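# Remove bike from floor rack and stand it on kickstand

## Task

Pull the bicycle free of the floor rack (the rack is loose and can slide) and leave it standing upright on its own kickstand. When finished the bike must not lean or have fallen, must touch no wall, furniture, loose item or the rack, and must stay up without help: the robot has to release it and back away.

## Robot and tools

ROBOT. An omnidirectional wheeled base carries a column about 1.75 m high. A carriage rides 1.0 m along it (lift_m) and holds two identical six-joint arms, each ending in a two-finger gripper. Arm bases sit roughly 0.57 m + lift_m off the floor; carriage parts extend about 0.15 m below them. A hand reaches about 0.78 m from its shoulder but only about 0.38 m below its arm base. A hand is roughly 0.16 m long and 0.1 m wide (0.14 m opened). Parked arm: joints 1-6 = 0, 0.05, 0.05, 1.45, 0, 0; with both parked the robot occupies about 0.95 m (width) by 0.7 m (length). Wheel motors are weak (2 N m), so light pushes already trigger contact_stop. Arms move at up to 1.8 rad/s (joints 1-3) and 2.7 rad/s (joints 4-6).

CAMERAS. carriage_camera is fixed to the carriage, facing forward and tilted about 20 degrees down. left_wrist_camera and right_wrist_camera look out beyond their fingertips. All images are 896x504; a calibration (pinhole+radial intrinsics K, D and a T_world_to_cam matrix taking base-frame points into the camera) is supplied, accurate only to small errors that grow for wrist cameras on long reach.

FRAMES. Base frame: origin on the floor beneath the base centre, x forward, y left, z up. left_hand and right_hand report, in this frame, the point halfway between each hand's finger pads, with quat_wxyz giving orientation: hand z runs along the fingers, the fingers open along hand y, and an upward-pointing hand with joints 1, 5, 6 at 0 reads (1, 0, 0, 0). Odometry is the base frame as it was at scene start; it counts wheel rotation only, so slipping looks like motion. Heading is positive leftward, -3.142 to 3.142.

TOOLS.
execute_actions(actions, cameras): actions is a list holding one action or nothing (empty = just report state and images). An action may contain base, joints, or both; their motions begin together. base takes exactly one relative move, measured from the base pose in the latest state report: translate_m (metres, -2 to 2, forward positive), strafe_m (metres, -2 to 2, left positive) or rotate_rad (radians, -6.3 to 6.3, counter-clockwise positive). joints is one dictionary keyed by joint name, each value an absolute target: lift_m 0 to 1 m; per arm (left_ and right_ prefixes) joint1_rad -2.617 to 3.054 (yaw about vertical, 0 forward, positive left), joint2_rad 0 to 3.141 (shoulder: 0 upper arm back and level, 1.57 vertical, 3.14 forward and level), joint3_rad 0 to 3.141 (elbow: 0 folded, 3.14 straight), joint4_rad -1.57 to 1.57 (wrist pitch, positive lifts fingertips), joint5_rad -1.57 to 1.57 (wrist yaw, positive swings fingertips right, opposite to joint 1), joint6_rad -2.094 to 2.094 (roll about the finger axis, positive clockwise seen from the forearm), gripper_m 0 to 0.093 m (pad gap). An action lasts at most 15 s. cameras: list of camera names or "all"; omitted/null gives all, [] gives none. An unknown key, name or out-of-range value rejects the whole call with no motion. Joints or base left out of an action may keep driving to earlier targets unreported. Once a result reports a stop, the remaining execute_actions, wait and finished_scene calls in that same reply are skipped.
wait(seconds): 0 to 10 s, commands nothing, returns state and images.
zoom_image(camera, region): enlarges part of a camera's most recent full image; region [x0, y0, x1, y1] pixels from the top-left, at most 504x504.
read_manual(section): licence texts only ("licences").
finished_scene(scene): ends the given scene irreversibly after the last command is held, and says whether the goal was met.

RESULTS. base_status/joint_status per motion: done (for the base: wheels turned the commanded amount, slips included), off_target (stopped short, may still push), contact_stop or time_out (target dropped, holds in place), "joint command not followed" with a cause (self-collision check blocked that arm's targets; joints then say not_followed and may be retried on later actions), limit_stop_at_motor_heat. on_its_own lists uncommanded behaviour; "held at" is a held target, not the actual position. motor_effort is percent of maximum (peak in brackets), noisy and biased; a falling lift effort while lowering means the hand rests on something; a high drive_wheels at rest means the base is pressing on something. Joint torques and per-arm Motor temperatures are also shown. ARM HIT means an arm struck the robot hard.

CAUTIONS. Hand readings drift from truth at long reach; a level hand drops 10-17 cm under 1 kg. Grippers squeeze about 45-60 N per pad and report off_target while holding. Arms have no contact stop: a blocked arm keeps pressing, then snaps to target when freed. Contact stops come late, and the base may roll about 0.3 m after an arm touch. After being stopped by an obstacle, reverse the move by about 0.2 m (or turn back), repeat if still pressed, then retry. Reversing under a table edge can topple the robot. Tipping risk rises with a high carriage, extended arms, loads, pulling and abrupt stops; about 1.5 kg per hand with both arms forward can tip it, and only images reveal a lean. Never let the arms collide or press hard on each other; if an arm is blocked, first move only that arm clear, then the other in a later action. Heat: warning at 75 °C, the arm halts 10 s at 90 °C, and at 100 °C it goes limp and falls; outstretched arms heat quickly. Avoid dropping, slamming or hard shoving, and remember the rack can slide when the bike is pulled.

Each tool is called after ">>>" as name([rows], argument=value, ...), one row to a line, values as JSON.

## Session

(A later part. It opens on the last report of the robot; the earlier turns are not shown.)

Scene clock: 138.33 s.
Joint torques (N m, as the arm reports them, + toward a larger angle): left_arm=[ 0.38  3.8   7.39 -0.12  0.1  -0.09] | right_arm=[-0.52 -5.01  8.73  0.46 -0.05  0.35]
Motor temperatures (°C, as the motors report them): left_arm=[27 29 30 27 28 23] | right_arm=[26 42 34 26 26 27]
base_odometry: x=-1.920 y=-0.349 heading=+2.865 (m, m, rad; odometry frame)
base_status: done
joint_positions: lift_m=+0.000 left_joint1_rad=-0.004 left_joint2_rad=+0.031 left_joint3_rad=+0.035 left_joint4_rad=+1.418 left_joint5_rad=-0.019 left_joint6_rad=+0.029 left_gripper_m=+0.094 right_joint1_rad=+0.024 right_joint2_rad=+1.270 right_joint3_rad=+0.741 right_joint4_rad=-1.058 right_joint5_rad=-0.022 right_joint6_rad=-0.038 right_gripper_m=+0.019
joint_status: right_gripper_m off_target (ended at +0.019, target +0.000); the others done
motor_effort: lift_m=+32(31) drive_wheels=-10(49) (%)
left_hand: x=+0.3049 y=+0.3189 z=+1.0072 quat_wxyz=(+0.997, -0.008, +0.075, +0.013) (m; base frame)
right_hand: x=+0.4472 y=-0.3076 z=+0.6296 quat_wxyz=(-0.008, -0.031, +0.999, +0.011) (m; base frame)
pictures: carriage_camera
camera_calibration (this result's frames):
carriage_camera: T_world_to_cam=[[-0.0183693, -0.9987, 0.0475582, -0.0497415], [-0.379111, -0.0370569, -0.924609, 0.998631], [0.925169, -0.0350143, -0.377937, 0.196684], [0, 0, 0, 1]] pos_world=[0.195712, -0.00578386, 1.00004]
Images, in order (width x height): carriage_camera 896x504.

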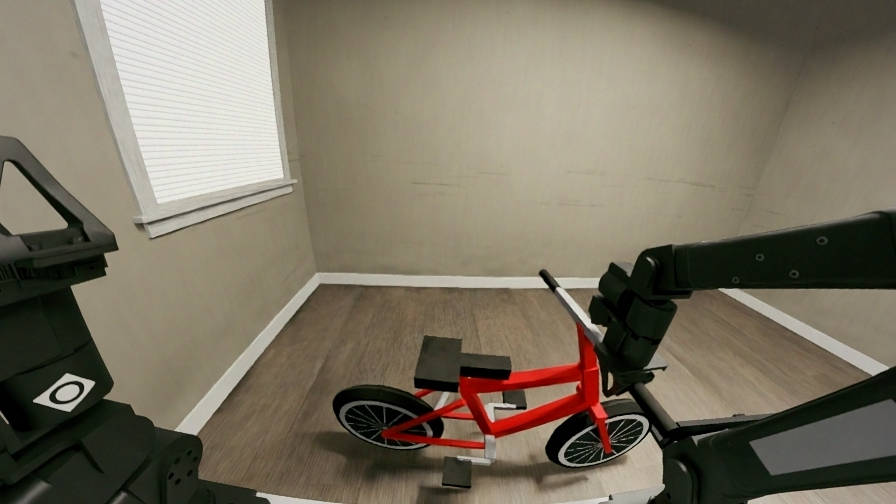

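>>> execute_actions([
  {"joints":{"left_joint1_rad":-0.3,"left_joint2_rad":2.3,"left_joint3_rad":2.1,"left_joint4_rad":-1.35,"right_gripper_m":0.0}},
], cameras=["carriage_camera","left_wrist_camera"])

Scene clock: 149.27 s.
Joint torques (N m, as the arm reports them, + toward a larger angle): left_arm=[ -0.03 -15.3   10.23   0.32   0.08  -0.09] | right_arm=[-0.59 -5.    8.68  0.51 -0.03  0.35]
Motor temperatures (°C, as the motors report them): left_arm=[27 29 31 27 28 23] | right_arm=[26 39 34 26 26 27]
base_odometry: x=-1.920 y=-0.349 heading=+2.865 (m, m, rad; odometry frame)
base_status: not commanded
joint_positions: lift_m=+0.000 left_joint1_rad=-0.294 left_joint2_rad=+2.303 left_joint3_rad=+2.076 left_joint4_rad=-1.347 left_joint5_rad=-0.019 left_joint6_rad=+0.029 left_gripper_m=+0.094 right_joint1_rad=+0.024 right_joint2_rad=+1.270 right_joint3_rad=+0.741 right_joint4_rad=-1.065 right_joint5_rad=-0.023 right_joint6_rad=-0.038 right_gripper_m=+0.019
joint_status: right_gripper_m off_target (ended at +0.019, target +0.000); the others done
motor_effort: lift_m=+33(33) drive_wheels=-8(10) (%)
left_hand: x=+0.6972 y=+0.1891 z=+0.6488 quat_wxyz=(+0.000, +0.161, +0.987, +0.010) (m; base frame)
right_hand: x=+0.4453 y=-0.3074 z=+0.6296 quat_wxyz=(-0.011, -0.031, +0.999, +0.012) (m; base frame)
pictures: carriage_camera, left_wrist_camera
camera_calibration (this result's frames):
carriage_camera: T_world_to_cam=[[-0.0183693, -0.9987, 0.0475582, -0.0497415], [-0.379111, -0.0370569, -0.924609, 0.998632], [0.925169, -0.0350143, -0.377937, 0.196684], [0, 0, 0, 1]] pos_world=[0.195712, -0.00578386, 1.00004]
left_wrist_camera: T_world_to_cam=[[-0.322901, -0.945824, -0.0339469, 0.429942], [-0.766076, 0.240137, 0.596207, 0.110338], [-0.555754, 0.218522, -0.802113, 0.99502], [0, 0, 0, 1]] pos_world=[0.776343, 0.162719, 0.746929]
Images, in order (width x height): carriage_camera 896x504, left_wrist_camera 896x504.

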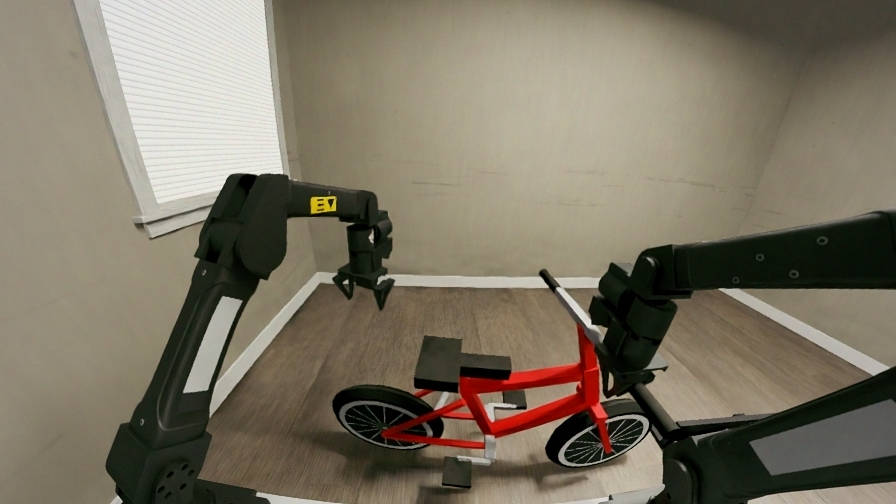

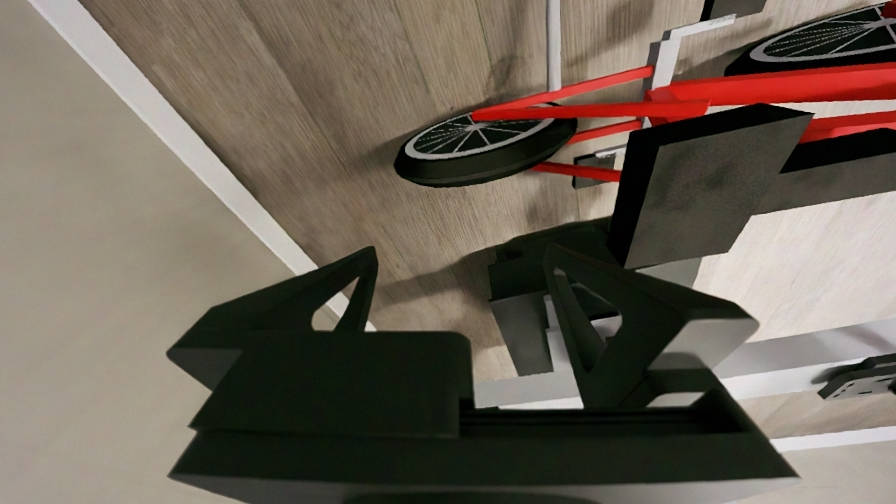

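>>> execute_actions([
  {"joints":{"left_joint1_rad":0.0,"left_joint2_rad":1.6,"left_joint3_rad":1.6,"left_joint4_rad":-1.3,"right_joint2_rad":1.45,"right_joint3_rad":0.93,"right_joint4_rad":-1.0,"right_gripper_m":0.0}},
], cameras=["carriage_camera"])

>>> execute_actions([
  {"joints":{"right_gripper_m":0.09}},
], cameras=["carriage_camera"])

>>> wait(seconds=2)

Scene clock: 170.13 s.
Joint torques (N m, as the arm reports them, + toward a larger angle): left_arm=[-0.05 -9.01  5.76  0.9   0.12 -0.09] | right_arm=[-0.53 -4.27  7.01  0.81  0.13  0.3 ]
Motor temperatures (°C, as the motors report them): left_arm=[27 39 33 27 28 23] | right_arm=[26 35 36 27 26 27]
base_odometry: x=-1.920 y=-0.349 heading=+2.865 (m, m, rad; odometry frame)
base_status: not commanded
joint_positions: lift_m=+0.000 left_joint1_rad=+0.007 left_joint2_rad=+1.605 left_joint3_rad=+1.625 left_joint4_rad=-1.299 left_joint5_rad=-0.024 left_joint6_rad=+0.029 left_gripper_m=+0.094 right_joint1_rad=+0.024 right_joint2_rad=+1.436 right_joint3_rad=+0.933 right_joint4_rad=-1.003 right_joint5_rad=-0.037 right_joint6_rad=-0.032 right_gripper_m=+0.019
joint_status: right_gripper_m off_target (ended at +0.019, target +0.000); the others done
motor_effort: lift_m=+32(32) drive_wheels=-10(11) (%)
left_hand: x=+0.6111 y=+0.3221 z=+0.7883 quat_wxyz=(+0.145, +0.009, +0.989, +0.014) (m; base frame)
right_hand: x=+0.5112 y=-0.3035 z=+0.6457 quat_wxyz=(+0.032, -0.029, +0.999, +0.018) (m; base frame)
pictures: carriage_camera
camera_calibration (this result's frames):
carriage_camera: T_world_to_cam=[[-0.0183693, -0.9987, 0.0475582, -0.0497415], [-0.379111, -0.0370569, -0.924609, 0.998631], [0.925169, -0.0350143, -0.377937, 0.196684], [0, 0, 0, 1]] pos_world=[0.195712, -0.00578386, 1.00004]
Images, in order (width x height): carriage_camera 896x504.

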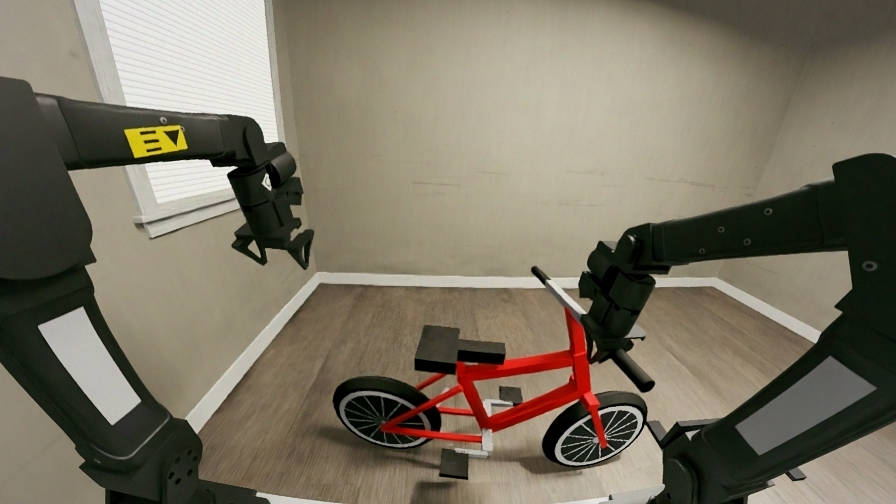

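Scene clock: 171.30 s.
Joint torques (N m, as the arm reports them, + toward a larger angle): left_arm=[-0.09 -8.91  5.79  0.9   0.12 -0.09] | right_arm=[-0.02 -3.96  5.7   0.55 -0.24  0.08]
Motor temperatures (°C, as the motors report them): left_arm=[27 38 32 27 28 23] | right_arm=[26 35 35 27 26 27]
base_odometry: x=-1.920 y=-0.349 heading=+2.865 (m, m, rad; odometry frame)
base_status: not commanded
joint_positions: lift_m=+0.000 left_joint1_rad=+0.007 left_joint2_rad=+1.605 left_joint3_rad=+1.625 left_joint4_rad=-1.299 left_joint5_rad=-0.024 left_joint6_rad=+0.029 left_gripper_m=+0.094 right_joint1_rad=+0.020 right_joint2_rad=+1.432 right_joint3_rad=+0.950 right_joint4_rad=-0.958 right_joint5_rad=-0.006 right_joint6_rad=-0.008 right_gripper_m=+0.090
joint_status: all done
motor_effort: lift_m=+31(31) drive_wheels=-8(10) (%)
left_hand: x=+0.6110 y=+0.3221 z=+0.7883 quat_wxyz=(+0.145, +0.009, +0.989, +0.014) (m; base frame)
right_hand: x=+0.5278 y=-0.3095 z=+0.6521 quat_wxyz=(+0.065, -0.014, +0.998, +0.004) (m; base frame)
pictures: carriage_camera
camera_calibration (this result's frames):
carriage_camera: T_world_to_cam=[[-0.0183693, -0.9987, 0.0475582, -0.0497415], [-0.379111, -0.0370569, -0.924609, 0.998631], [0.925169, -0.0350143, -0.377937, 0.196684], [0, 0, 0, 1]] pos_world=[0.195712, -0.00578386, 1.00004]
Images, in order (width x height): carriage_camera 896x504.

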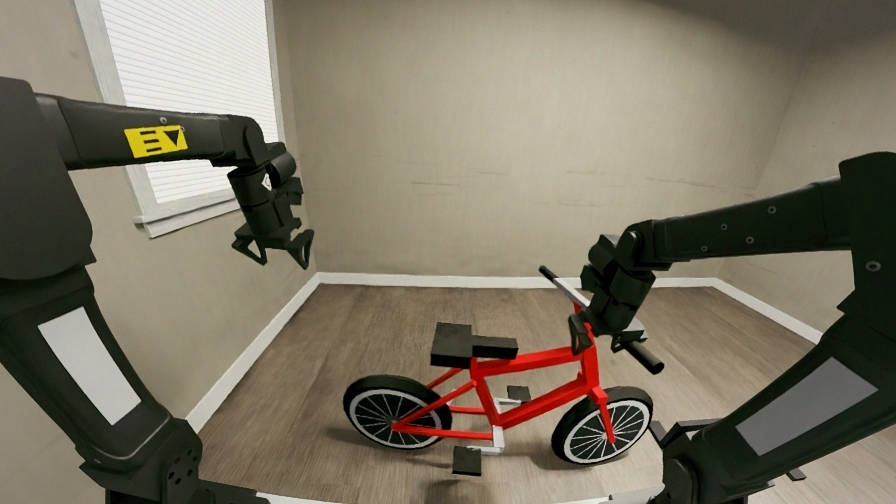

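Scene clock: 173.30 s.
Joint torques (N m, as the arm reports them, + toward a larger angle): left_arm=[-0.06 -8.94  5.8   0.9   0.12 -0.09] | right_arm=[-0.08 -4.05  5.74  0.5  -0.23  0.08]
Motor temperatures (°C, as the motors report them): left_arm=[27 38 32 27 28 23] | right_arm=[26 35 35 27 26 27]
base_odometry: x=-1.920 y=-0.349 heading=+2.865 (m, m, rad; odometry frame)
base_status: not commanded
joint_positions: lift_m=+0.000 left_joint1_rad=+0.007 left_joint2_rad=+1.605 left_joint3_rad=+1.625 left_joint4_rad=-1.299 left_joint5_rad=-0.024 left_joint6_rad=+0.029 left_gripper_m=+0.094 right_joint1_rad=+0.020 right_joint2_rad=+1.432 right_joint3_rad=+0.950 right_joint4_rad=-0.959 right_joint5_rad=-0.006 right_joint6_rad=-0.008 right_gripper_m=+0.090
joint_status: all done
motor_effort: lift_m=+31(31) drive_wheels=-7(10) (%)
left_hand: x=+0.6110 y=+0.3221 z=+0.7883 quat_wxyz=(+0.145, +0.009, +0.989, +0.014) (m; base frame)
right_hand: x=+0.5276 y=-0.3095 z=+0.6520 quat_wxyz=(+0.065, -0.014, +0.998, +0.004) (m; base frame)
wait: 2.00 s; at rest by 0.27 s
pictures: carriage_camera, left_wrist_camera, right_wrist_camera
camera_calibration (this result's frames):
carriage_camera: T_world_to_cam=[[-0.0183693, -0.9987, 0.0475582, -0.0497415], [-0.379111, -0.0370569, -0.924609, 0.998631], [0.925169, -0.0350143, -0.377937, 0.196684], [0, 0, 0, 1]] pos_world=[0.195712, -0.00578386, 1.00004]
left_wrist_camera: T_world_to_cam=[[-0.0155722, -0.998756, -0.0473675, 0.372565], [-0.941436, -0.00131329, 0.33719, 0.31828], [-0.336833, 0.0498443, -0.940244, 1.05935], [0, 0, 0, 1]] pos_world=[0.662266, 0.319717, 0.906374]
right_wrist_camera: T_world_to_cam=[[0.00247618, -0.998951, 0.0457307, -0.34716], [-0.864419, 0.0208538, 0.50234, 0.137379], [-0.502766, -0.0407744, -0.86346, 0.939979], [0, 0, 0, 1]] pos_world=[0.592202, -0.311333, 0.7585]
Images, in order (width x height): carriage_camera 896x504, left_wrist_camera 896x504, right_wrist_camera 896x504.

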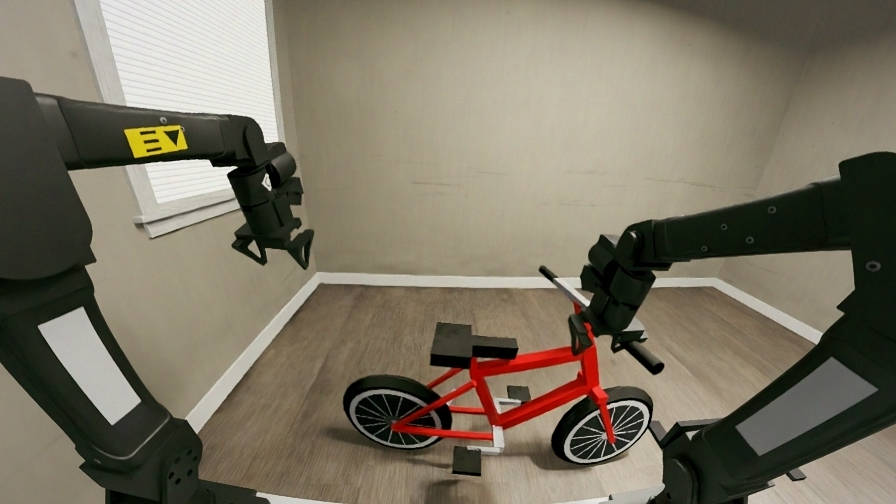

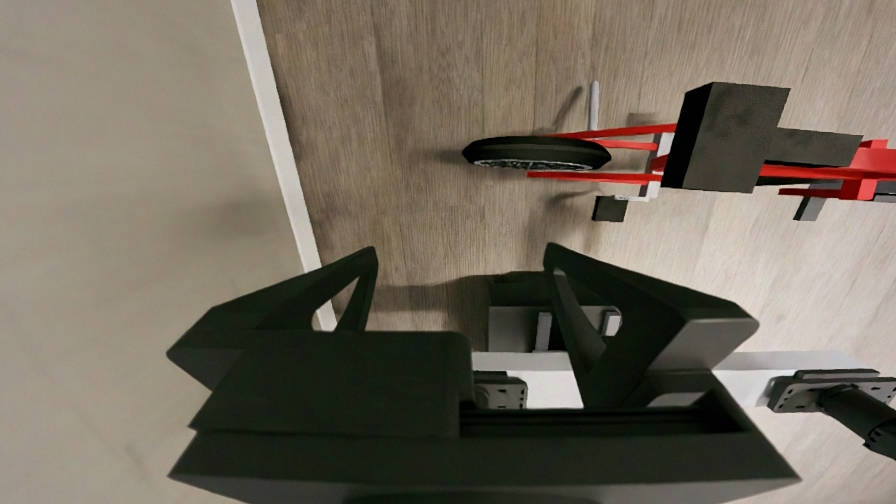

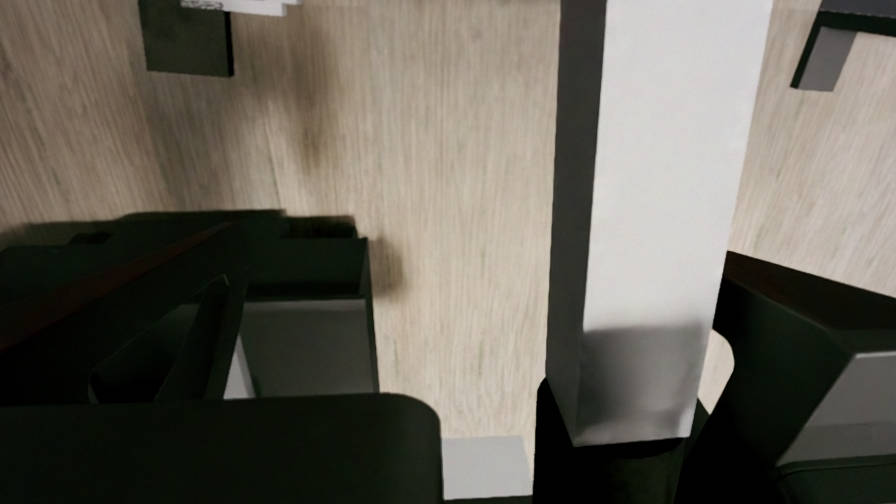

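>>> execute_actions([
  {"joints":{"lift_m":0.15}},
], cameras=[])

>>> execute_actions([
  {"base":{"translate_m":-0.6}},
], cameras=["carriage_camera"])

Scene clock: 184.30 s.
Joint torques (N m, as the arm reports them, + toward a larger angle): left_arm=[-0.07 -8.98  7.17  0.89  0.13 -0.09] | right_arm=[ 0.   -4.73  6.37  0.72 -0.09  0.07]
Motor temperatures (°C, as the motors report them): left_arm=[27 37 32 28 28 23] | right_arm=[26 34 35 27 26 27]
base_odometry: x=-1.920 y=-0.349 heading=+2.865 (m, m, rad; odometry frame)
base_status: not commanded
joint_positions: lift_m=+0.150 left_joint1_rad=+0.007 left_joint2_rad=+1.605 left_joint3_rad=+1.611 left_joint4_rad=-1.300 left_joint5_rad=-0.024 left_joint6_rad=+0.029 left_gripper_m=+0.094 right_joint1_rad=+0.020 right_joint2_rad=+1.442 right_joint3_rad=+0.941 right_joint4_rad=-0.987 right_joint5_rad=-0.018 right_joint6_rad=-0.008 right_gripper_m=+0.090
joint_status: all done
motor_effort: lift_m=+36(43) drive_wheels=-6(9) (%)
left_hand: x=+0.6083 y=+0.3221 z=+0.9336 quat_wxyz=(+0.138, +0.009, +0.990, +0.014) (m; base frame)
right_hand: x=+0.5176 y=-0.3077 z=+0.7965 quat_wxyz=(+0.042, -0.014, +0.999, +0.009) (m; base frame)
pictures: none
No camera images: the call's "cameras" was empty. Leave "cameras" out to get every camera's image.

Scene clock: 187.67 s.
Joint torques (N m, as the arm reports them, + toward a larger angle): left_arm=[ 0.04 -8.97  7.17  0.88  0.12 -0.09] | right_arm=[-0.06 -4.9   6.3   0.74 -0.06  0.08]
Motor temperatures (°C, as the motors report them): left_arm=[27 37 32 28 28 23] | right_arm=[26 34 35 27 26 27]
base_odometry: x=-1.343 y=-0.513 heading=+2.865 (m, m, rad; odometry frame)
base_status: done
joint_positions: lift_m=+0.150 left_joint1_rad=+0.005 left_joint2_rad=+1.605 left_joint3_rad=+1.611 left_joint4_rad=-1.300 left_joint5_rad=-0.023 left_joint6_rad=+0.029 left_gripper_m=+0.094 right_joint1_rad=+0.020 right_joint2_rad=+1.442 right_joint3_rad=+0.941 right_joint4_rad=-0.993 right_joint5_rad=-0.021 right_joint6_rad=-0.008 right_gripper_m=+0.090
joint_status: not commanded
motor_effort: lift_m=+35(35) drive_wheels=-5(70) (%)
left_hand: x=+0.6085 y=+0.3216 z=+0.9337 quat_wxyz=(+0.138, +0.010, +0.990, +0.014) (m; base frame)
right_hand: x=+0.5160 y=-0.3072 z=+0.7964 quat_wxyz=(+0.038, -0.014, +0.999, +0.011) (m; base frame)
pictures: carriage_camera
camera_calibration (this result's frames):
carriage_camera: T_world_to_cam=[[-0.0183693, -0.9987, 0.0475582, -0.0568621], [-0.379111, -0.0370569, -0.924609, 1.13707], [0.925169, -0.0350143, -0.377937, 0.253271], [0, 0, 0, 1]] pos_world=[0.195712, -0.00578386, 1.14977]
Images, in order (width x height): carriage_camera 896x504.

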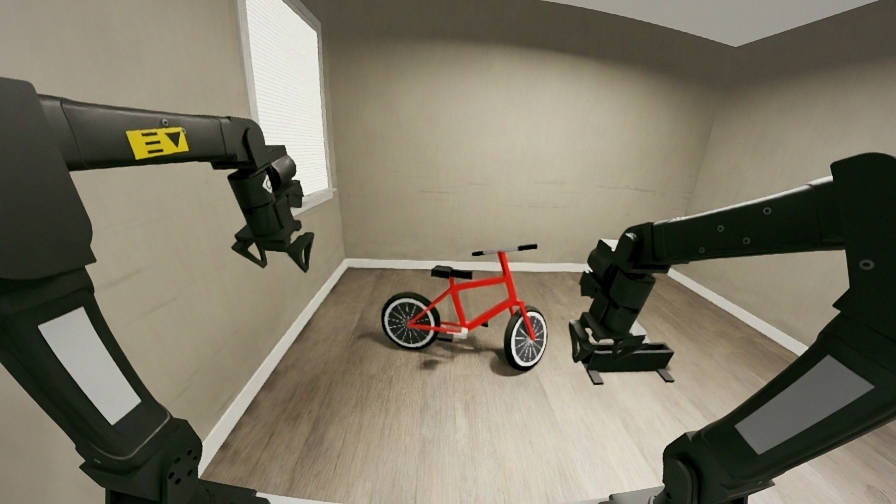

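>>> wait(seconds=2)

Scene clock: 193.80 s.
Joint torques (N m, as the arm reports them, + toward a larger angle): left_arm=[ 0.05 -8.97  7.16  0.89  0.12 -0.1 ] | right_arm=[-0.07 -4.69  6.32  0.74 -0.06  0.08]
Motor temperatures (°C, as the motors report them): left_arm=[27 37 31 28 28 23] | right_arm=[26 33 35 27 26 27]
base_odometry: x=-1.343 y=-0.513 heading=+2.865 (m, m, rad; odometry frame)
base_status: done
joint_positions: lift_m=+0.150 left_joint1_rad=+0.005 left_joint2_rad=+1.605 left_joint3_rad=+1.611 left_joint4_rad=-1.300 left_joint5_rad=-0.023 left_joint6_rad=+0.029 left_gripper_m=+0.094 right_joint1_rad=+0.020 right_joint2_rad=+1.442 right_joint3_rad=+0.941 right_joint4_rad=-0.993 right_joint5_rad=-0.021 right_joint6_rad=-0.008 right_gripper_m=+0.090
joint_status: not commanded
motor_effort: lift_m=+36(35) drive_wheels=-5(70) (%)
left_hand: x=+0.6085 y=+0.3216 z=+0.9337 quat_wxyz=(+0.138, +0.010, +0.990, +0.014) (m; base frame)
right_hand: x=+0.5160 y=-0.3072 z=+0.7964 quat_wxyz=(+0.038, -0.014, +0.999, +0.011) (m; base frame)
wait: 2.00 s; at rest from the start
pictures: carriage_camera, left_wrist_camera, right_wrist_camera
camera_calibration (this result's frames):
carriage_camera: T_world_to_cam=[[-0.0183693, -0.9987, 0.0475582, -0.0568621], [-0.379111, -0.0370569, -0.924609, 1.13707], [0.925169, -0.0350143, -0.377937, 0.253271], [0, 0, 0, 1]] pos_world=[0.195712, -0.00578386, 1.14977]
left_wrist_camera: T_world_to_cam=[[-0.0175902, -0.998772, -0.0463181, 0.37913], [-0.936585, 0.000243233, 0.35044, 0.251121], [-0.349999, 0.0495452, -0.935439, 1.19888], [0, 0, 0, 1]] pos_world=[0.66147, 0.319205, 1.05103]
right_wrist_camera: T_world_to_cam=[[0.00601463, -0.999465, 0.0321436, -0.342638], [-0.836864, 0.0125644, 0.547266, 0.00226582], [-0.547378, -0.0301914, -0.836341, 1.0636], [0, 0, 0, 1]] pos_world=[0.586146, -0.310372, 0.899303]
Images, in order (width x height): carriage_camera 896x504, left_wrist_camera 896x504, right_wrist_camera 896x504.

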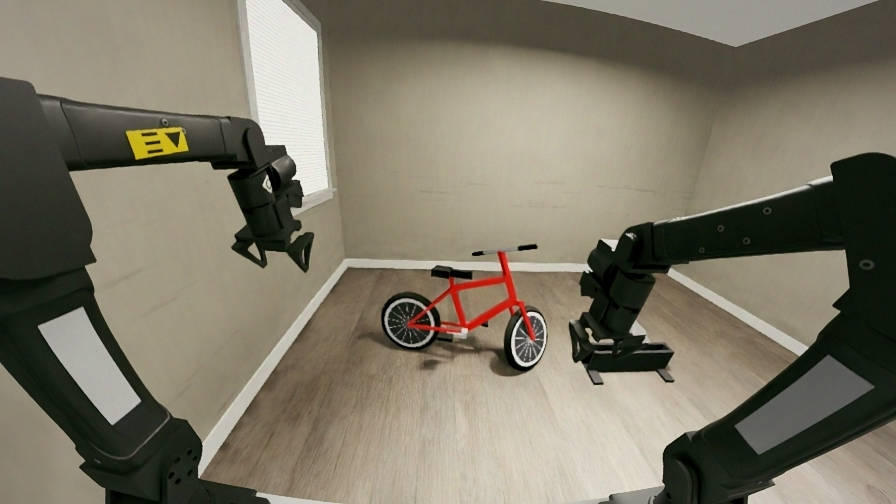

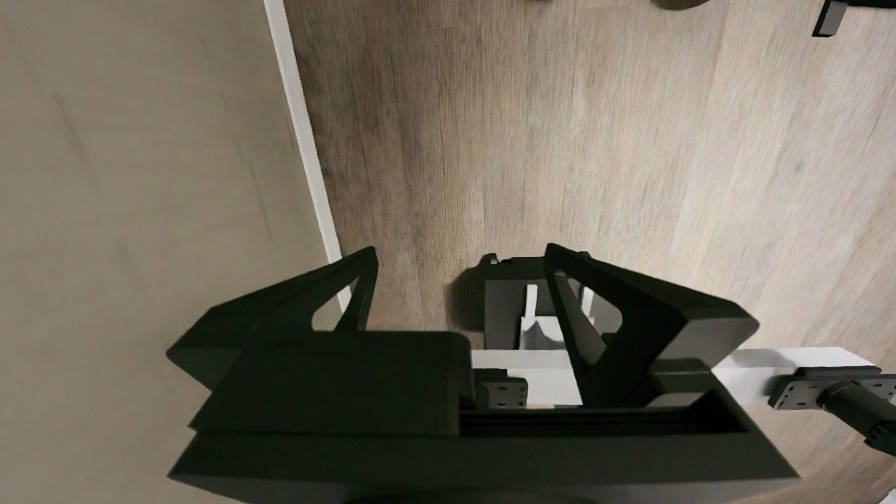

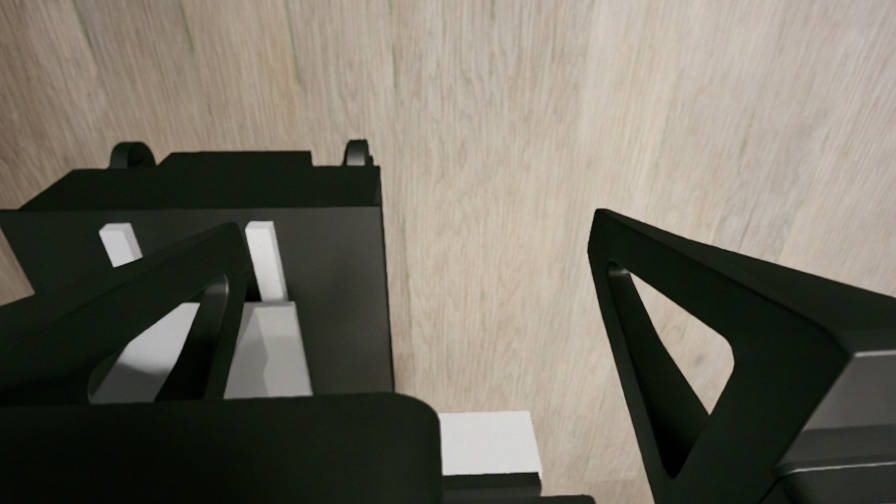

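Stable, leaning on the stand with the wheel turned.

>>> finished_scene(scene=1)

The scene is finished: the task was done.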